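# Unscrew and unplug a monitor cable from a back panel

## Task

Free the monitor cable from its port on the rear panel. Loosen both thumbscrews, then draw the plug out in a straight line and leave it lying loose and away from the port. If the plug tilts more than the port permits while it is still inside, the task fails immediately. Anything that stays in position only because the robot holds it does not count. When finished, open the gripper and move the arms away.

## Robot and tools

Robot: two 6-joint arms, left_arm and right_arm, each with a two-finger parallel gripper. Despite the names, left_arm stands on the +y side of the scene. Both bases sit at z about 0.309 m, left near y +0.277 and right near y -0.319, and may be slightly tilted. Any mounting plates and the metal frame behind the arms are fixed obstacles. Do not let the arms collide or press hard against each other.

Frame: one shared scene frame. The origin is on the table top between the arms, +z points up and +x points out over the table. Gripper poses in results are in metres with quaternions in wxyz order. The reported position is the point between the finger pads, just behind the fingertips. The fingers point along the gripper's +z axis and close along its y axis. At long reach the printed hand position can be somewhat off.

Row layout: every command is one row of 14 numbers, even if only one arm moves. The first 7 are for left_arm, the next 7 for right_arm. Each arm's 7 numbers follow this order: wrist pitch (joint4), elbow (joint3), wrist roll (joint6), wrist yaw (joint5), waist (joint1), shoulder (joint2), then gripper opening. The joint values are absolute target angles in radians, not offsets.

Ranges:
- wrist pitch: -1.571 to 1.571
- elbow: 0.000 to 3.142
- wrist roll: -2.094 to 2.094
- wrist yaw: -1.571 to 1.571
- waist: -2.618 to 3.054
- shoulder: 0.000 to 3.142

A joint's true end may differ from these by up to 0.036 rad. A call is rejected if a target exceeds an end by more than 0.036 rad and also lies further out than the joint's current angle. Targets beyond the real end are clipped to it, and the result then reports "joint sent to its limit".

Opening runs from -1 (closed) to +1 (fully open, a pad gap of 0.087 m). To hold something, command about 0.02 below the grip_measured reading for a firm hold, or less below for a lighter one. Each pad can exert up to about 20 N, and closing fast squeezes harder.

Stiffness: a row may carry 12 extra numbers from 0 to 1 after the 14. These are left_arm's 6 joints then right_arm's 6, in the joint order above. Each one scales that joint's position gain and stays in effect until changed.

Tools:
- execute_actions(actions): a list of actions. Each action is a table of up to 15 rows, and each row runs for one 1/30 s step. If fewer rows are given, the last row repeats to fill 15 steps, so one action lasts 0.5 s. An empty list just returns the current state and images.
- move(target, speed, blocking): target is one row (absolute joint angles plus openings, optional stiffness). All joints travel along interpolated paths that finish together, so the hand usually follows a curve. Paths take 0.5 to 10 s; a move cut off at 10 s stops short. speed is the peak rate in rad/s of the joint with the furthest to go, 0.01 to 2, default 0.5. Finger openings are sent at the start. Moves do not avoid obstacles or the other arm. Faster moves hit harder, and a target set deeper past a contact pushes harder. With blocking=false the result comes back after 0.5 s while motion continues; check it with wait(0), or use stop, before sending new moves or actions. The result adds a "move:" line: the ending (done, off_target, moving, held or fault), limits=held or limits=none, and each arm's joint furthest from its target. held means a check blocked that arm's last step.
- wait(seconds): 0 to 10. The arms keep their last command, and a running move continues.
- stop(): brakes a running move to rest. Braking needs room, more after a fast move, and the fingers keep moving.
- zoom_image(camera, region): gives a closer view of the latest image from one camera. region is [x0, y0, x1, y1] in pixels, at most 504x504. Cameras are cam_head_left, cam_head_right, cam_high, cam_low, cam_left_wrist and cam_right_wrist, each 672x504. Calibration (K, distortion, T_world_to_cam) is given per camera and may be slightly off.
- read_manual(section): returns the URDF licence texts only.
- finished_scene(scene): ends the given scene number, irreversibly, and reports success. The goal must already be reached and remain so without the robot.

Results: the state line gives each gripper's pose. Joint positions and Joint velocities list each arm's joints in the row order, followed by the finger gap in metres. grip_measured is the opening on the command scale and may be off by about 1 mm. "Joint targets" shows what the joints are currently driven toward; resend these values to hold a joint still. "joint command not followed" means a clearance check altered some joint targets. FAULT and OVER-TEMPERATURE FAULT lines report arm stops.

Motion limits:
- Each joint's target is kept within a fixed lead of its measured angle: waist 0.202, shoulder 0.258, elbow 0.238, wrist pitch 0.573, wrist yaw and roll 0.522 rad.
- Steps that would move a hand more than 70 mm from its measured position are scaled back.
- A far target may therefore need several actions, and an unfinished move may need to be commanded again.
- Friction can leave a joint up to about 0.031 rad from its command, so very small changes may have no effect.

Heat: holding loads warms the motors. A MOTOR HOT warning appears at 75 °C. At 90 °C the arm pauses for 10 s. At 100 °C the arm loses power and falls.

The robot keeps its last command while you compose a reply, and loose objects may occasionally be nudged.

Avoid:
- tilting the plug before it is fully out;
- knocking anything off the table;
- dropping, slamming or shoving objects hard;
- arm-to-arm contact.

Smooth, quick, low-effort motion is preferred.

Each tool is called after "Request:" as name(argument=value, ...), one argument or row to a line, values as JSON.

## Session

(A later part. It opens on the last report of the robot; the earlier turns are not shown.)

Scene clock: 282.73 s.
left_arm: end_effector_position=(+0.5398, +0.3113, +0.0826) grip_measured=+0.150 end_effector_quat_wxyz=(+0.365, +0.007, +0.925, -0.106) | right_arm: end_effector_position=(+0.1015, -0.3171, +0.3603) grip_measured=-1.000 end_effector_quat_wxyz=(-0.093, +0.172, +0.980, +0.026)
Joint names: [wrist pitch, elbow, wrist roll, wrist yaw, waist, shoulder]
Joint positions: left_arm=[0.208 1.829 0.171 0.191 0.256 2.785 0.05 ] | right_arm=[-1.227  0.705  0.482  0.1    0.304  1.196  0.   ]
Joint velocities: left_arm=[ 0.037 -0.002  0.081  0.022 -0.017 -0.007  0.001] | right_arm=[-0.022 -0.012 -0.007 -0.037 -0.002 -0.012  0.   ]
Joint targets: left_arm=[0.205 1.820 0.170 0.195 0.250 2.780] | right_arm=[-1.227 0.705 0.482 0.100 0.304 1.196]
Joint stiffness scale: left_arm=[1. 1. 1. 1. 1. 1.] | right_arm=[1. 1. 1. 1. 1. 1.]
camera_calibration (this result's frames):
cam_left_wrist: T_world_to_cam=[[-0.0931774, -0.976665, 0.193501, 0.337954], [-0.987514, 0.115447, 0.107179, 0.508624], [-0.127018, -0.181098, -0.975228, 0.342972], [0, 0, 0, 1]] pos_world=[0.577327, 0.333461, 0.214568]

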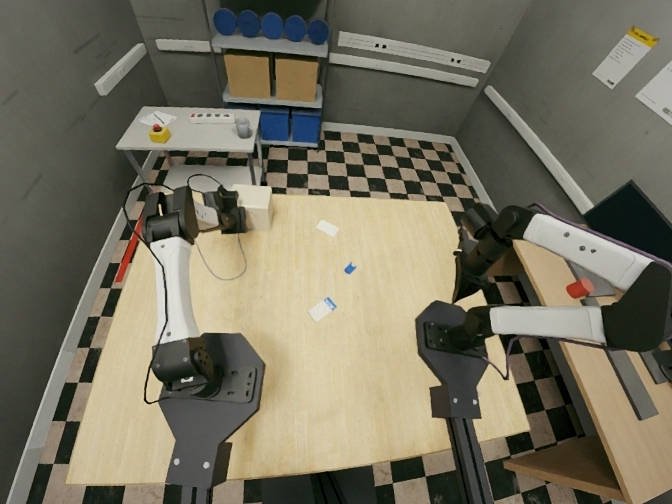

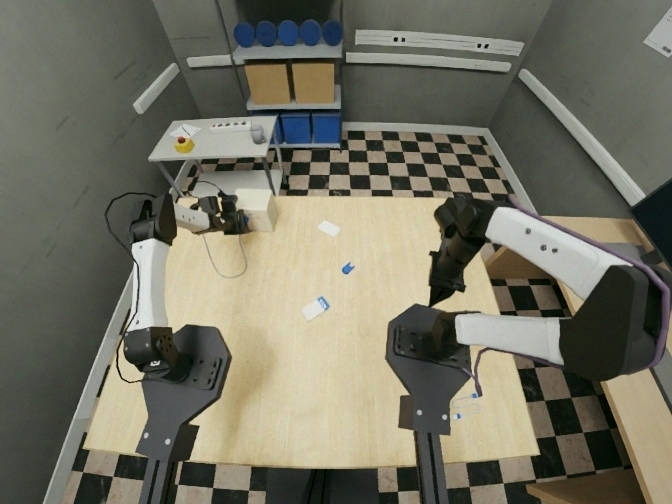

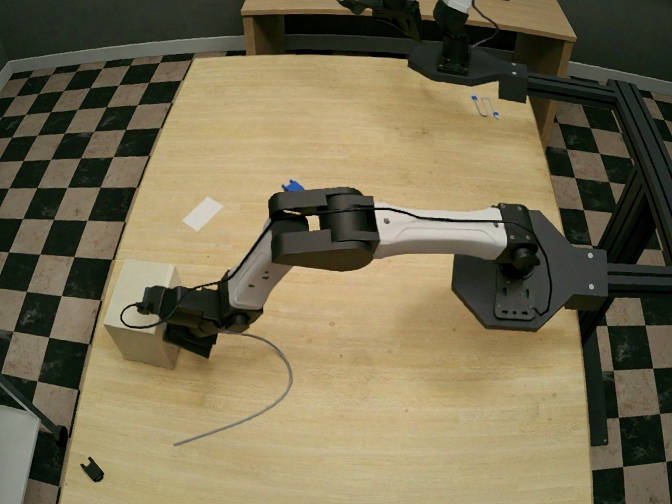

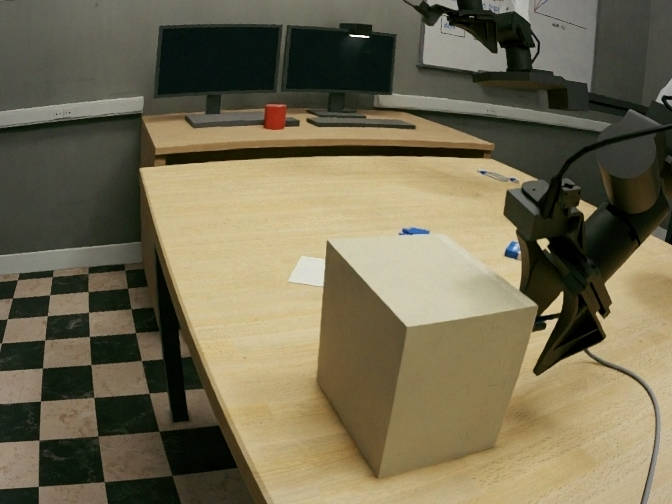

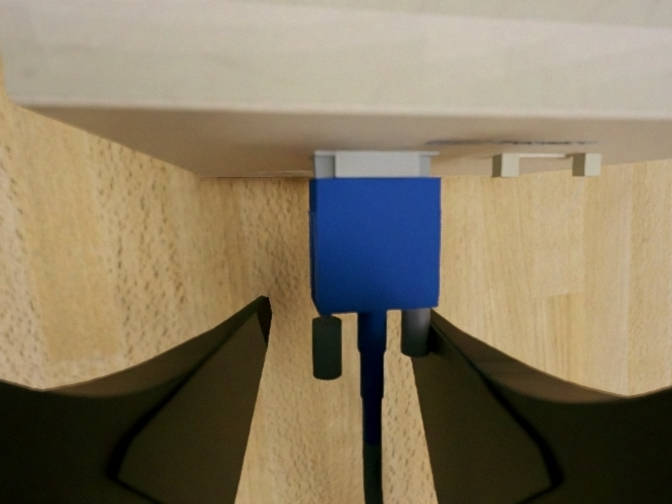

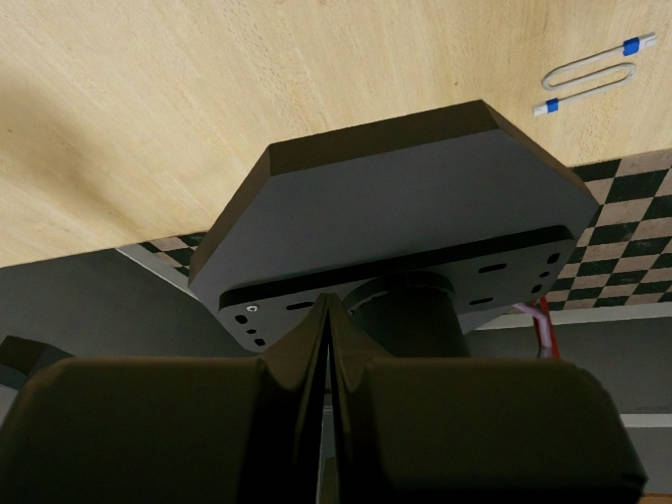

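Request:
execute_actions(
  actions=[
    [[0.215,1.80,0.17,0.195,0.25,2.775,0.1,-1.227,0.705,0.482,0.1,0.304,1.196,-1]],
    [[0.215,1.80,0.17,0.195,0.25,2.775,0.05,-1.227,0.705,0.482,0.1,0.304,1.196,-1]],
    [[0.222,1.80,0.18,0.16,0.26,2.772,0.05,-1.227,0.705,0.482,0.1,0.304,1.196,-1]],
    [[0.225,1.797,0.18,0.16,0.26,2.76,0.05,-1.227,0.705,0.482,0.1,0.304,1.196,-1]],
    [[0.225,1.786,0.18,0.16,0.26,2.745,0.05,-1.227,0.705,0.482,0.1,0.304,1.196,-1]],
    [[0.225,1.775,0.18,0.16,0.26,2.73,0.05,-1.227,0.705,0.482,0.1,0.304,1.196,-1]],
  ],
)

Request:
zoom_image(
  camera="cam_left_wrist",
  region=[270, 180, 470, 380],
)

Scene clock: 286.77 s.
left_arm: end_effector_position=(+0.5379, +0.3121, +0.0935) grip_measured=+0.050 end_effector_quat_wxyz=(+0.367, +0.008, +0.924, -0.105) | right_arm: end_effector_position=(+0.1015, -0.3171, +0.3603) grip_measured=-1.000 end_effector_quat_wxyz=(-0.093, +0.172, +0.980, +0.026)
Joint names: [wrist pitch, elbow, wrist roll, wrist yaw, waist, shoulder]
Joint positions: left_arm=[0.211 1.789 0.173 0.19  0.255 2.745 0.046] | right_arm=[-1.227  0.705  0.482  0.1    0.304  1.196  0.   ]
Joint velocities: left_arm=[-0.081 -0.012  0.051  0.037  0.017  0.002 -0.001] | right_arm=[ 0.095  0.012  0.037 -0.037 -0.002  0.002  0.   ]
Joint targets: left_arm=[0.225 1.775 0.180 0.160 0.260 2.730] | right_arm=[-1.227 0.705 0.482 0.100 0.304 1.196]
Joint stiffness scale: left_arm=[1. 1. 1. 1. 1. 1.] | right_arm=[1. 1. 1. 1. 1. 1.]
camera_calibration (this result's frames):
cam_left_wrist: T_world_to_cam=[[-0.0954346, -0.977024, 0.190567, 0.338083], [-0.987772, 0.116658, 0.103429, 0.505639], [-0.123283, -0.178366, -0.97621, 0.350743], [0, 0, 0, 1]] pos_world=[0.574961, 0.333889, 0.225674]

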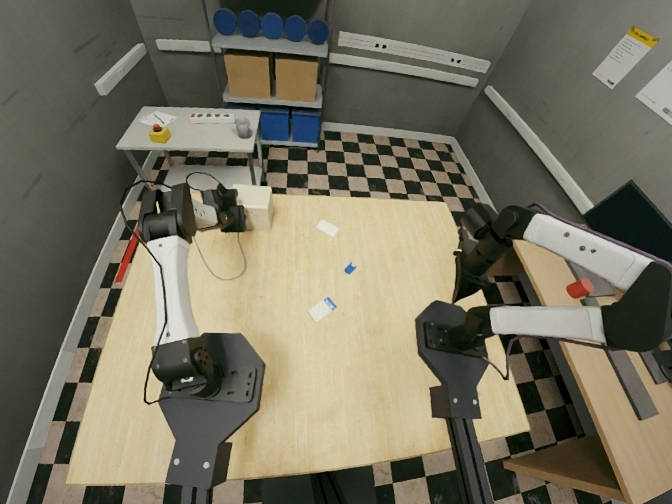

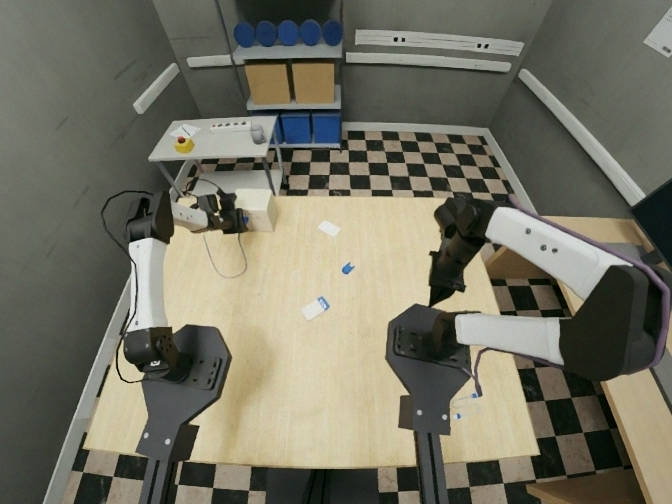

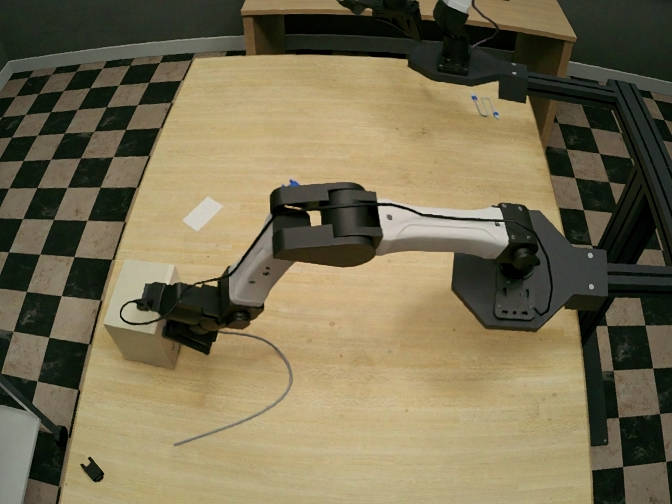

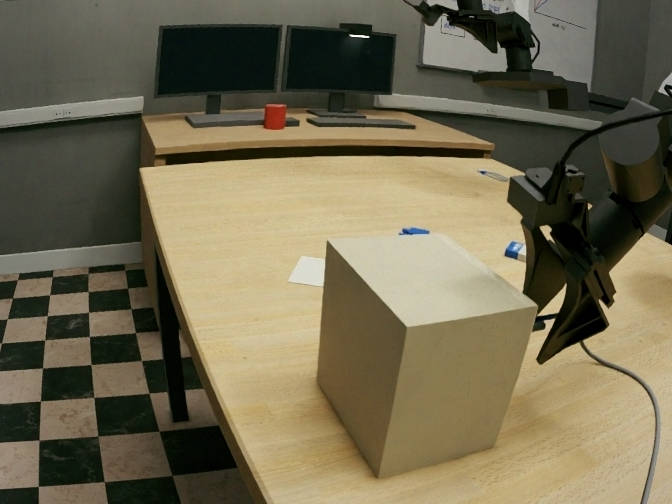

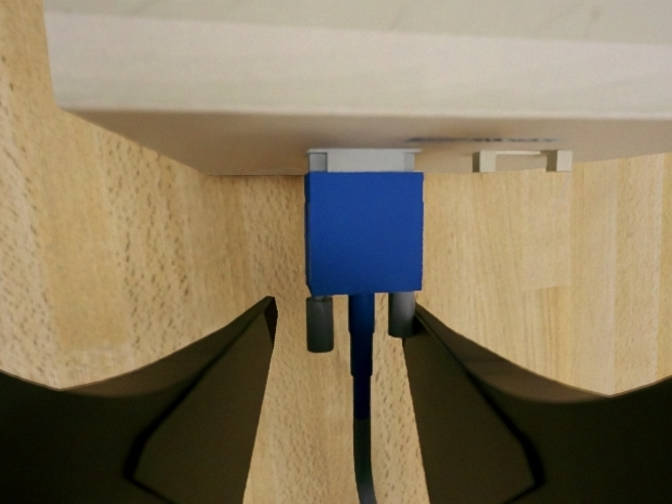

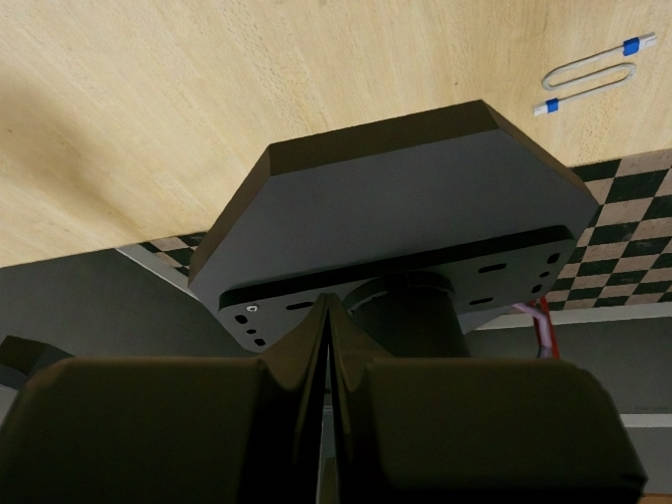

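Region (270, 180, 470, 380) of cam_left_wrist's 672x504 image, scaled by 2.520, with more detail than that image has.

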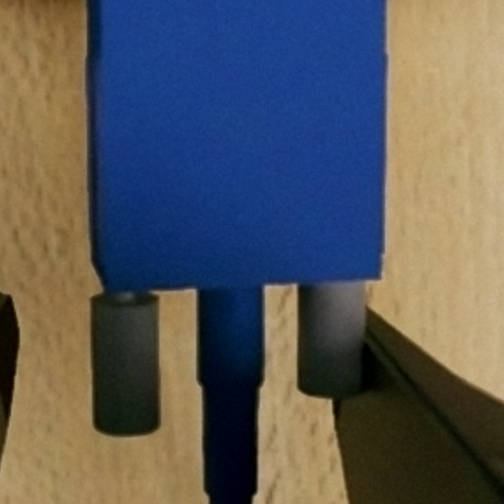

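Request:
execute_actions(
  actions=[
    [[0.225,1.764,0.18,0.16,0.26,2.715,0.05,-1.227,0.705,0.482,0.1,0.304,1.196,-1]],
    [[0.225,1.753,0.18,0.16,0.26,2.70,0.05,-1.227,0.705,0.482,0.1,0.304,1.196,-1]],
    [[0.225,1.742,0.18,0.16,0.26,2.685,0.05,-1.227,0.705,0.482,0.1,0.304,1.196,-1]],
  ],
)

Request:
zoom_image(
  camera="cam_left_wrist",
  region=[270, 180, 470, 380],
)

Scene clock: 288.60 s.
left_arm: end_effector_position=(+0.5391, +0.3147, +0.1088) grip_measured=+0.050 end_effector_quat_wxyz=(+0.372, +0.008, +0.922, -0.103) | right_arm: end_effector_position=(+0.1015, -0.3171, +0.3603) grip_measured=-1.000 end_effector_quat_wxyz=(-0.093, +0.172, +0.980, +0.026)
Joint names: [wrist pitch, elbow, wrist roll, wrist yaw, waist, shoulder]
Joint positions: left_arm=[0.211 1.757 0.173 0.19  0.254 2.699 0.046] | right_arm=[-1.227  0.705  0.482  0.1    0.304  1.196  0.   ]
Joint velocities: left_arm=[-0.095  0.002  0.066  0.051 -0.017 -0.012 -0.   ] | right_arm=[ 0.051 -0.012  0.066 -0.022 -0.007 -0.012  0.   ]
Joint targets: left_arm=[0.225 1.742 0.180 0.160 0.260 2.685] | right_arm=[-1.227 0.705 0.482 0.100 0.304 1.196]
Joint stiffness scale: left_arm=[1. 1. 1. 1. 1. 1.] | right_arm=[1. 1. 1. 1. 1. 1.]
camera_calibration (this result's frames):
cam_left_wrist: T_world_to_cam=[[-0.0958766, -0.977639, 0.187161, 0.338606], [-0.989186, 0.114545, 0.0916, 0.507667], [-0.11099, -0.176355, -0.978049, 0.35914], [0, 0, 0, 1]] pos_world=[0.574502, 0.33622, 0.241381]

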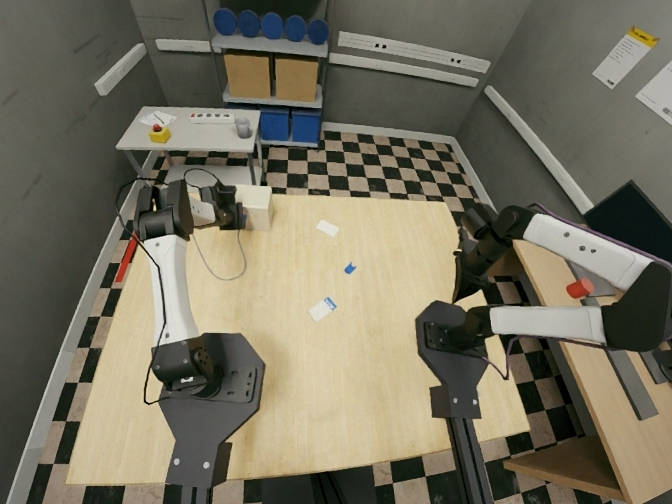

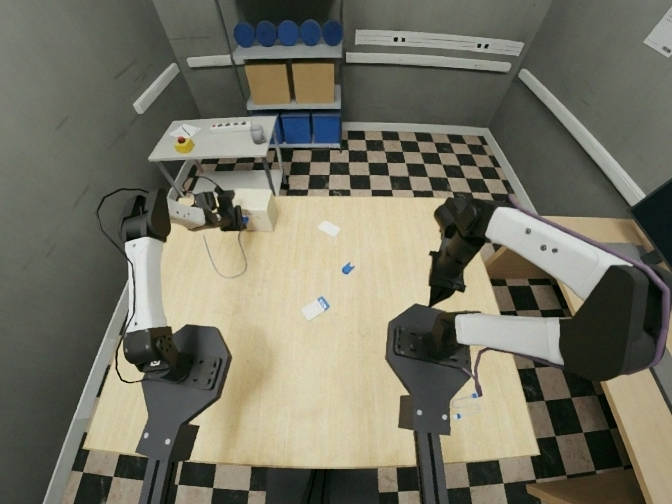

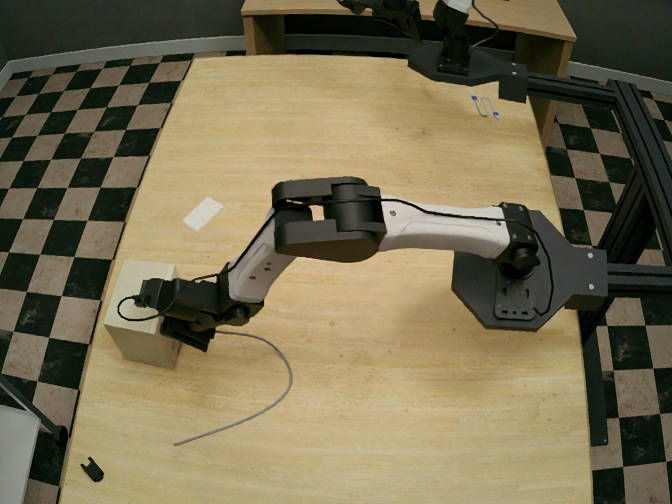

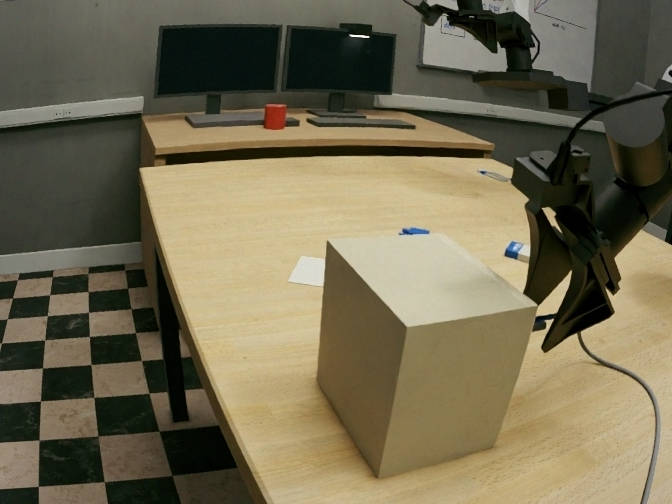

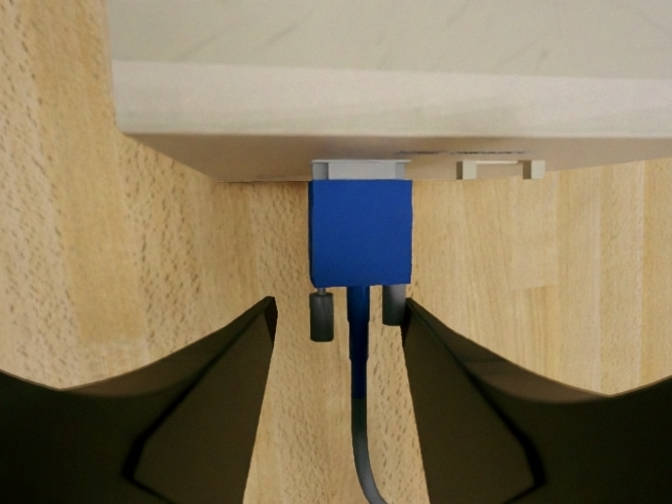

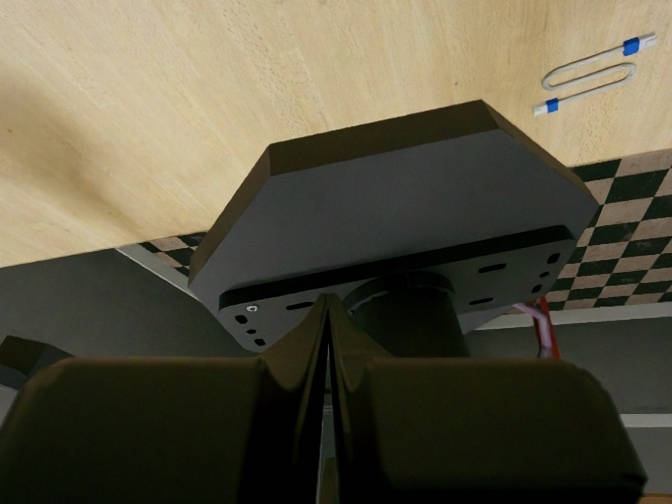

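Region (270, 180, 470, 380) of cam_left_wrist's 672x504 image, scaled by 2.520, with more detail than that image has.

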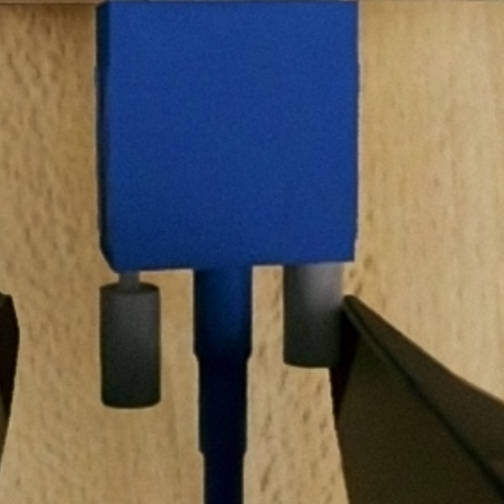

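Request:
execute_actions(
  actions=[
    [[0.21,1.757,0.17,0.195,0.25,2.70,0.35,-1.227,0.705,0.482,0.1,0.304,1.196,-1]],
    [[0.21,1.80,0.17,0.195,0.25,2.755,0.35,-1.227,0.705,0.482,0.1,0.304,1.196,-1]],
    [[0.21,1.83,0.17,0.195,0.25,2.797,0.3,-1.227,0.705,0.482,0.1,0.304,1.196,-1]],
    [[0.215,1.80,0.17,0.195,0.25,2.778,0.13,-1.227,0.705,0.482,0.1,0.304,1.196,-1]],
  ],
)

Request:
zoom_image(
  camera="cam_left_wrist",
  region=[270, 180, 470, 380],
)

Scene clock: 290.90 s.
left_arm: end_effector_position=(+0.5381, +0.3098, +0.0821) grip_measured=+0.130 end_effector_quat_wxyz=(+0.365, +0.008, +0.925, -0.105) | right_arm: end_effector_position=(+0.1015, -0.3171, +0.3603) grip_measured=-1.000 end_effector_quat_wxyz=(-0.093, +0.172, +0.980, +0.026)
Joint names: [wrist pitch, elbow, wrist roll, wrist yaw, waist, shoulder]
Joint positions: left_arm=[0.217 1.817 0.173 0.19  0.254 2.782 0.049] | right_arm=[-1.227  0.705  0.482  0.1    0.304  1.196  0.   ]
Joint velocities: left_arm=[-0.022 -0.002 -0.022 -0.022  0.002 -0.002  0.001] | right_arm=[ 0.007  0.012  0.066  0.022 -0.012 -0.012  0.   ]
Joint targets: left_arm=[0.215 1.800 0.170 0.195 0.250 2.778] | right_arm=[-1.227 0.705 0.482 0.100 0.304 1.196]
Joint stiffness scale: left_arm=[1. 1. 1. 1. 1. 1.] | right_arm=[1. 1. 1. 1. 1. 1.]
camera_calibration (this result's frames):
cam_left_wrist: T_world_to_cam=[[-0.0958321, -0.976839, 0.191318, 0.338127], [-0.987255, 0.11781, 0.106998, 0.506276], [-0.127059, -0.178626, -0.975679, 0.341297], [0, 0, 0, 1]] pos_world=[0.575592, 0.331615, 0.214136]

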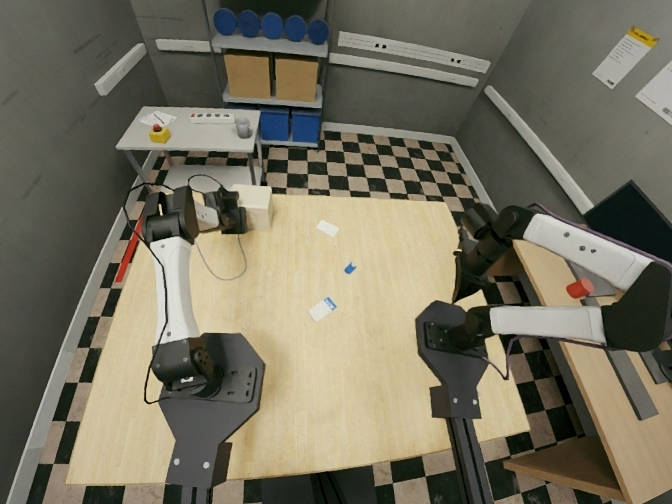

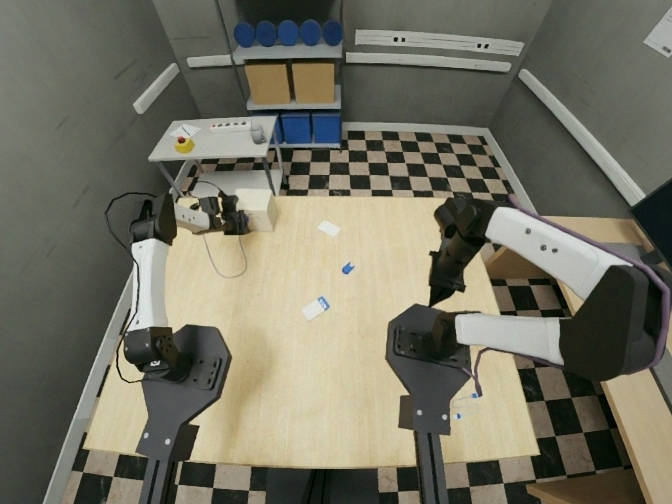

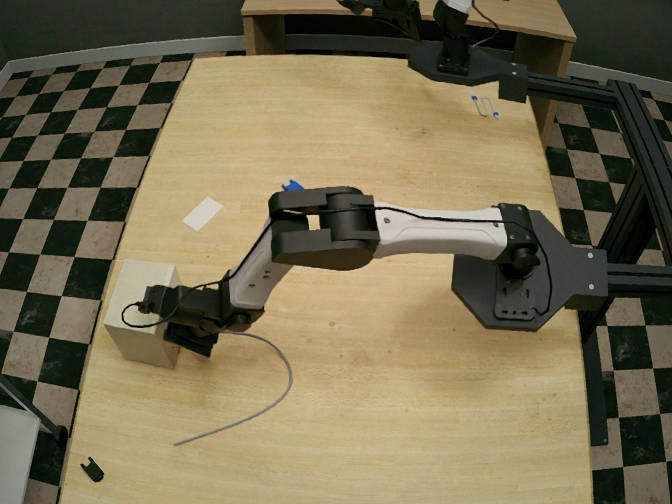

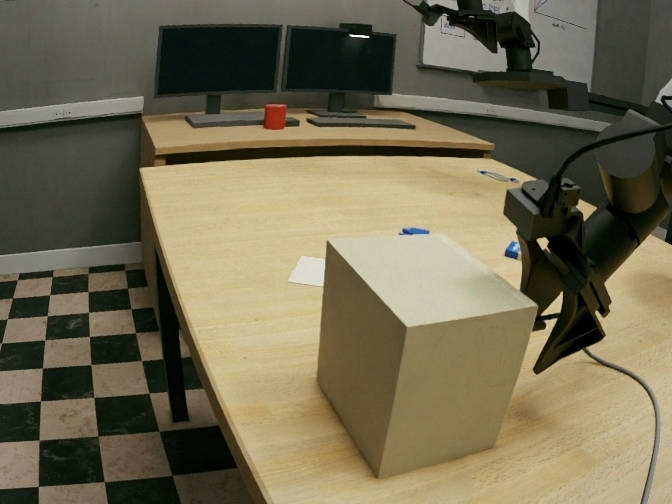

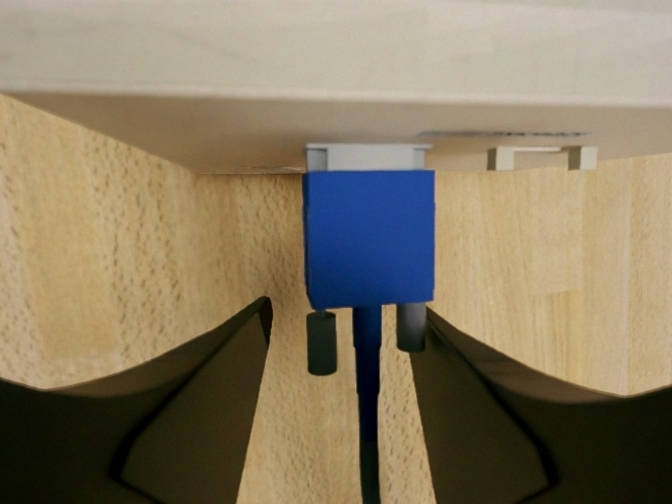

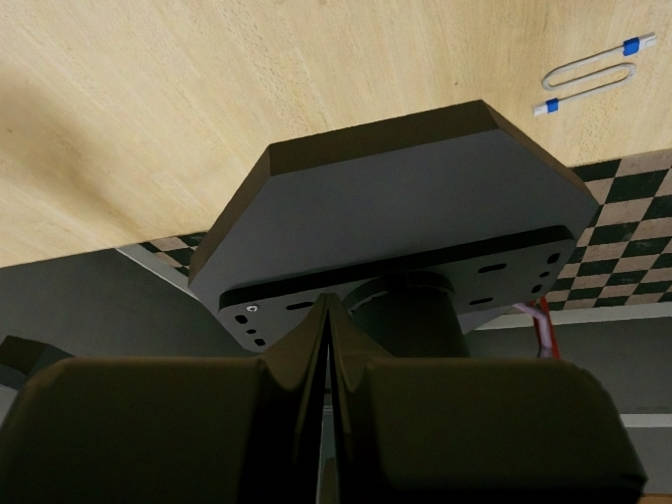

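Region (270, 180, 470, 380) of cam_left_wrist's 672x504 image, scaled by 2.520, with more detail than that image has.

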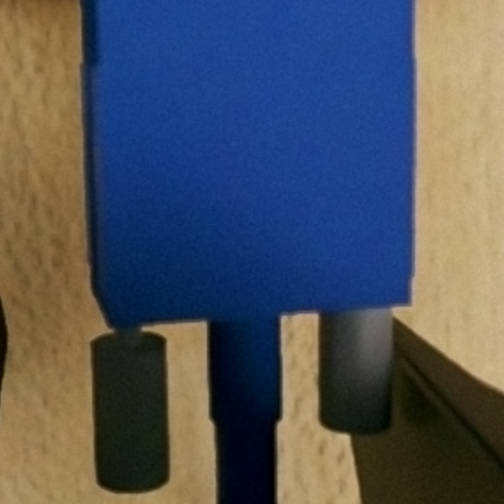

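Request:
execute_actions(
  actions=[
    [[0.215,1.80,0.17,0.195,0.25,2.775,0.04,-1.227,0.705,0.482,0.1,0.304,1.196,-1]],
    [[0.225,1.797,0.18,0.155,0.262,2.765,0.04,-1.227,0.705,0.482,0.1,0.304,1.196,-1]],
    [[0.225,1.786,0.18,0.155,0.262,2.745,0.04,-1.227,0.705,0.482,0.1,0.304,1.196,-1]],
    [[0.225,1.771,0.18,0.155,0.262,2.725,0.04,-1.227,0.705,0.482,0.1,0.304,1.196,-1]],
    [[0.225,1.756,0.18,0.155,0.262,2.705,0.04,-1.227,0.705,0.482,0.1,0.304,1.196,-1]],
    [[0.225,1.742,0.18,0.155,0.262,2.685,0.04,-1.227,0.705,0.482,0.1,0.304,1.196,-1]],
    [[0.21,1.757,0.17,0.195,0.25,2.70,0.35,-1.227,0.705,0.482,0.1,0.304,1.196,-1]],
    [[0.21,1.80,0.17,0.195,0.25,2.755,0.35,-1.227,0.705,0.482,0.1,0.304,1.196,-1]],
    [[0.21,1.83,0.17,0.195,0.25,2.797,0.3,-1.227,0.705,0.482,0.1,0.304,1.196,-1]],
    [[0.215,1.80,0.17,0.195,0.25,2.778,0.13,-1.227,0.705,0.482,0.1,0.304,1.196,-1]],
  ],
)

Request:
zoom_image(
  camera="cam_left_wrist",
  region=[270, 180, 470, 380],
)

Scene clock: 299.70 s.
left_arm: end_effector_position=(+0.5381, +0.3094, +0.0820) grip_measured=+0.130 end_effector_quat_wxyz=(+0.365, +0.009, +0.925, -0.105) | right_arm: end_effector_position=(+0.1015, -0.3171, +0.3603) grip_measured=-1.000 end_effector_quat_wxyz=(-0.093, +0.172, +0.980, +0.026)
Joint names: [wrist pitch, elbow, wrist roll, wrist yaw, waist, shoulder]
Joint positions: left_arm=[0.217 1.817 0.173 0.188 0.253 2.782 0.049] | right_arm=[-1.227  0.705  0.482  0.1    0.304  1.196  0.   ]
Joint velocities: left_arm=[ 0.022 -0.007 -0.007  0.037 -0.012  0.012 -0.   ] | right_arm=[-0.022  0.002 -0.007  0.066 -0.007  0.002  0.   ]
Joint targets: left_arm=[0.215 1.800 0.170 0.195 0.250 2.778] | right_arm=[-1.227 0.705 0.482 0.100 0.304 1.196]
Joint stiffness scale: left_arm=[1. 1. 1. 1. 1. 1.] | right_arm=[1. 1. 1. 1. 1. 1.]
camera_calibration (this result's frames):
cam_left_wrist: T_world_to_cam=[[-0.0962337, -0.977041, 0.19008, 0.338098], [-0.987198, 0.118092, 0.107215, 0.506229], [-0.1272, -0.177329, -0.975897, 0.340797], [0, 0, 0, 1]] pos_world=[0.575634, 0.330987, 0.214042]

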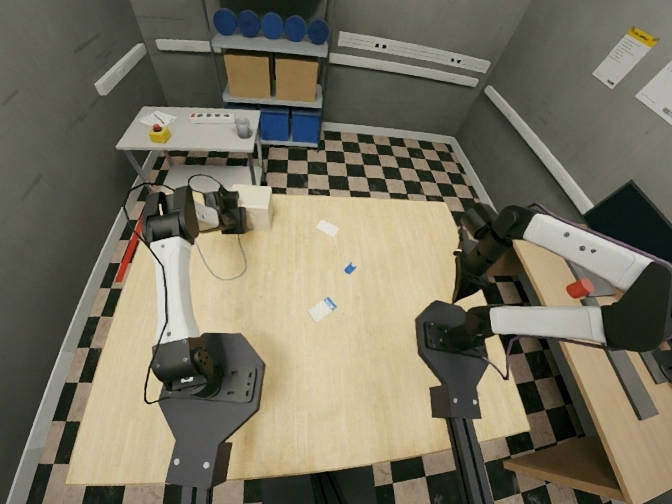

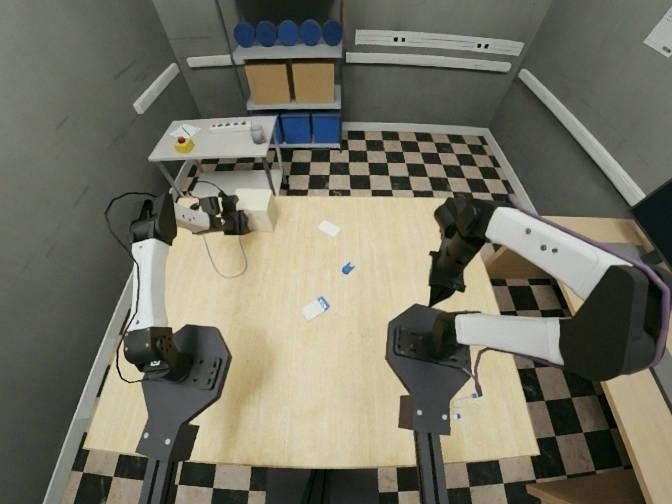

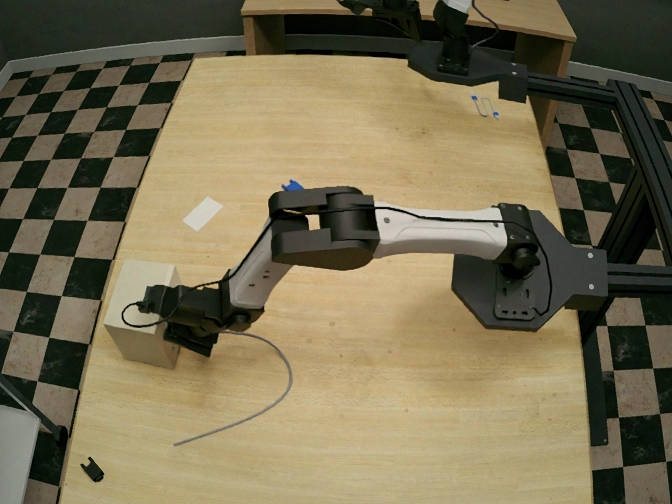

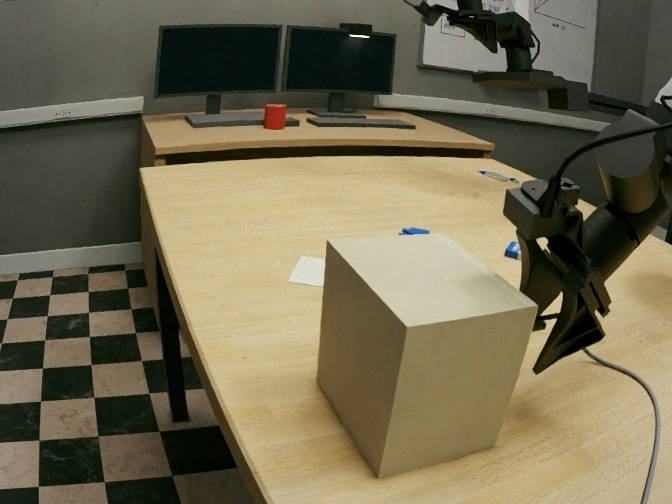

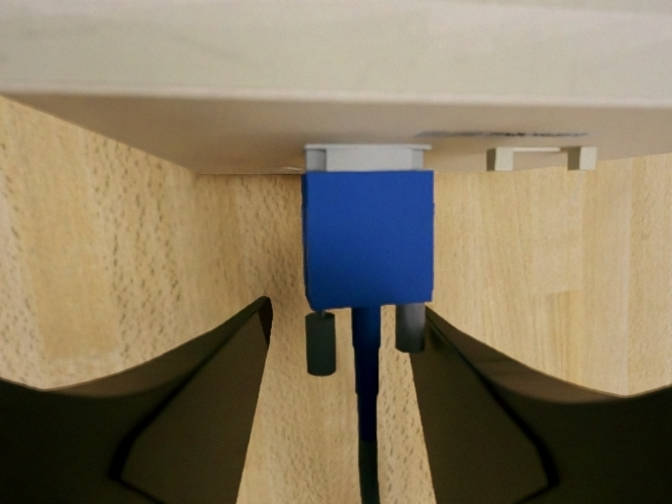

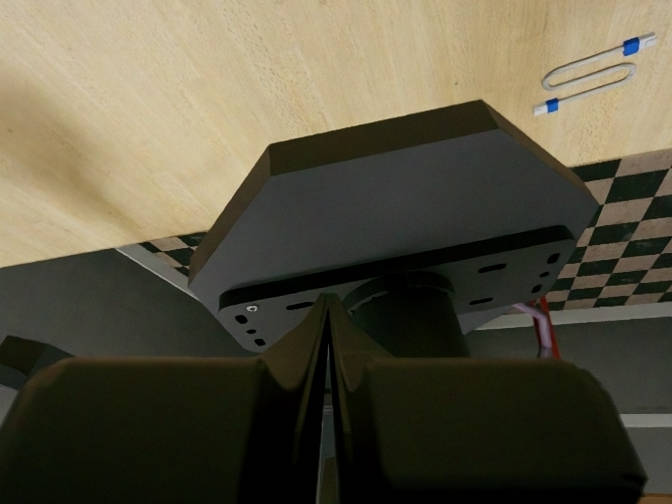

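Region (270, 180, 470, 380) of cam_left_wrist's 672x504 image, scaled by 2.520, with more detail than that image has.

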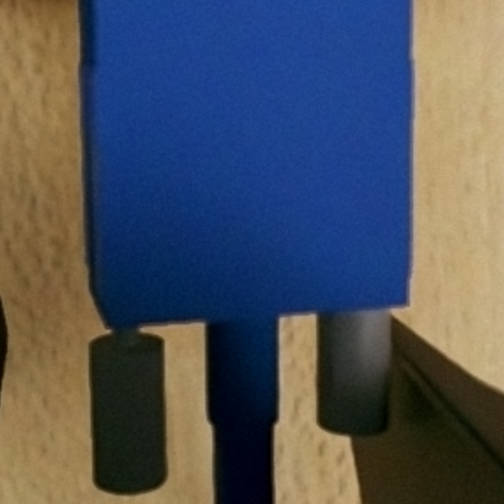

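Request:
execute_actions(
  actions=[
    [[0.215,1.80,0.17,0.19,0.232,2.778,0.13,-1.227,0.705,0.482,0.1,0.304,1.196,-1]],
    [[0.215,1.80,0.17,0.19,0.232,2.778,-0.15,-1.227,0.705,0.482,0.1,0.304,1.196,-1]],
  ],
)

Scene clock: 301.27 s.
left_arm: end_effector_position=(+0.5392, +0.2998, +0.0837) grip_measured=-0.150 end_effector_quat_wxyz=(+0.365, +0.016, +0.924, -0.108) | right_arm: end_effector_position=(+0.1015, -0.3171, +0.3603) grip_measured=-1.000 end_effector_quat_wxyz=(-0.093, +0.172, +0.980, +0.026)
Joint names: [wrist pitch, elbow, wrist roll, wrist yaw, waist, shoulder]
Joint positions: left_arm=[0.217 1.817 0.173 0.188 0.237 2.782 0.037] | right_arm=[-1.227  0.705  0.482  0.1    0.304  1.196  0.   ]
Joint velocities: left_arm=[ 0.022 -0.017  0.022 -0.022 -0.012 -0.007 -0.001] | right_arm=[-0.081  0.002  0.007 -0.037 -0.002  0.002  0.   ]
Joint targets: left_arm=[0.215 1.800 0.170 0.190 0.232 2.778] | right_arm=[-1.227 0.705 0.482 0.100 0.304 1.196]
Joint stiffness scale: left_arm=[1. 1. 1. 1. 1. 1.] | right_arm=[1. 1. 1. 1. 1. 1.]
camera_calibration (this result's frames):
cam_left_wrist: T_world_to_cam=[[-0.112094, -0.975114, 0.19128, 0.33641], [-0.985526, 0.133729, 0.104191, 0.502918], [-0.127178, -0.176833, -0.97599, 0.34069], [0, 0, 0, 1]] pos_world=[0.576677, 0.321028, 0.215761]

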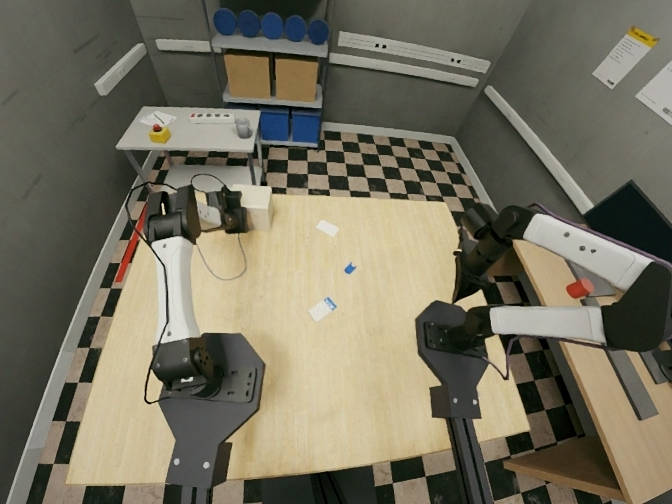

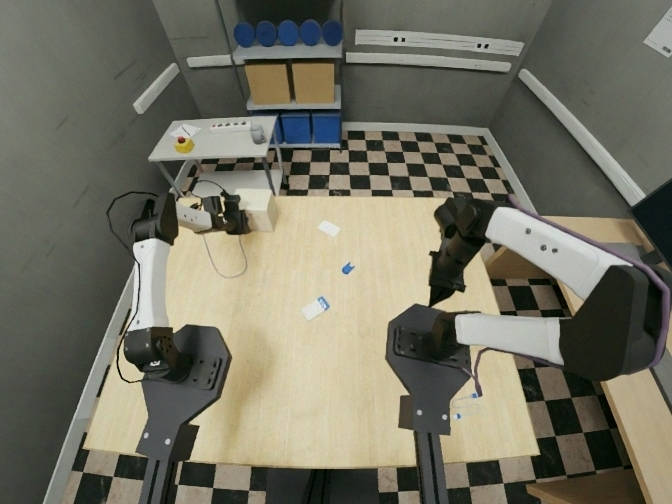

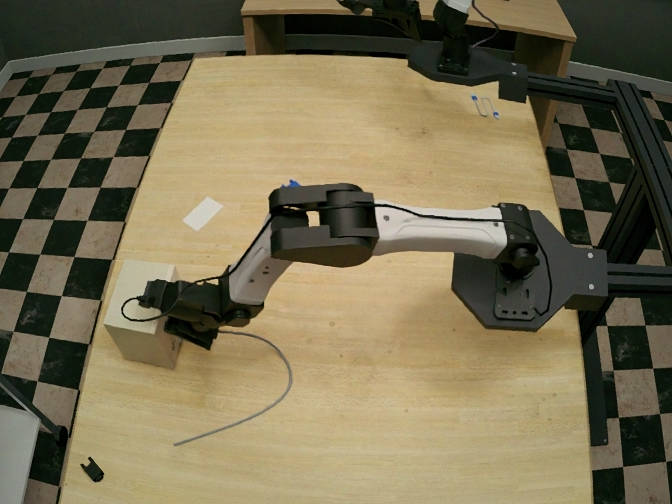

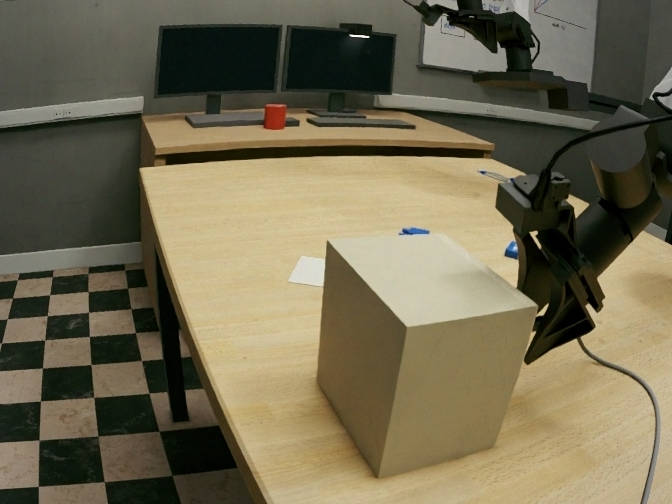

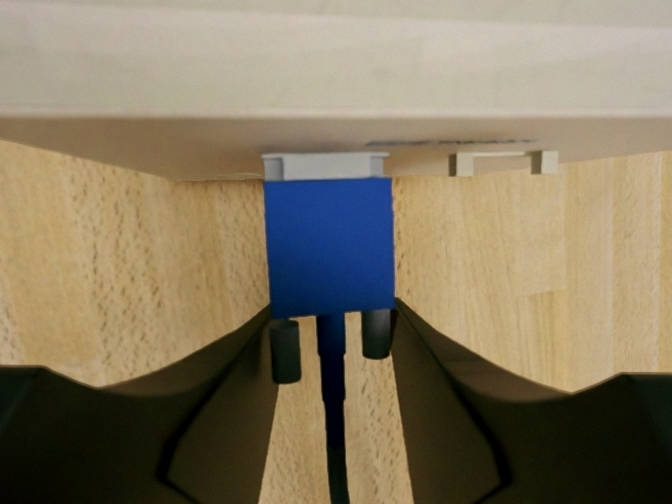

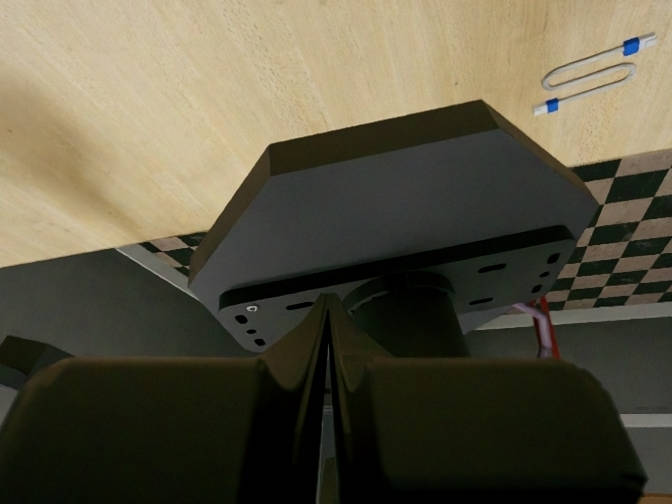

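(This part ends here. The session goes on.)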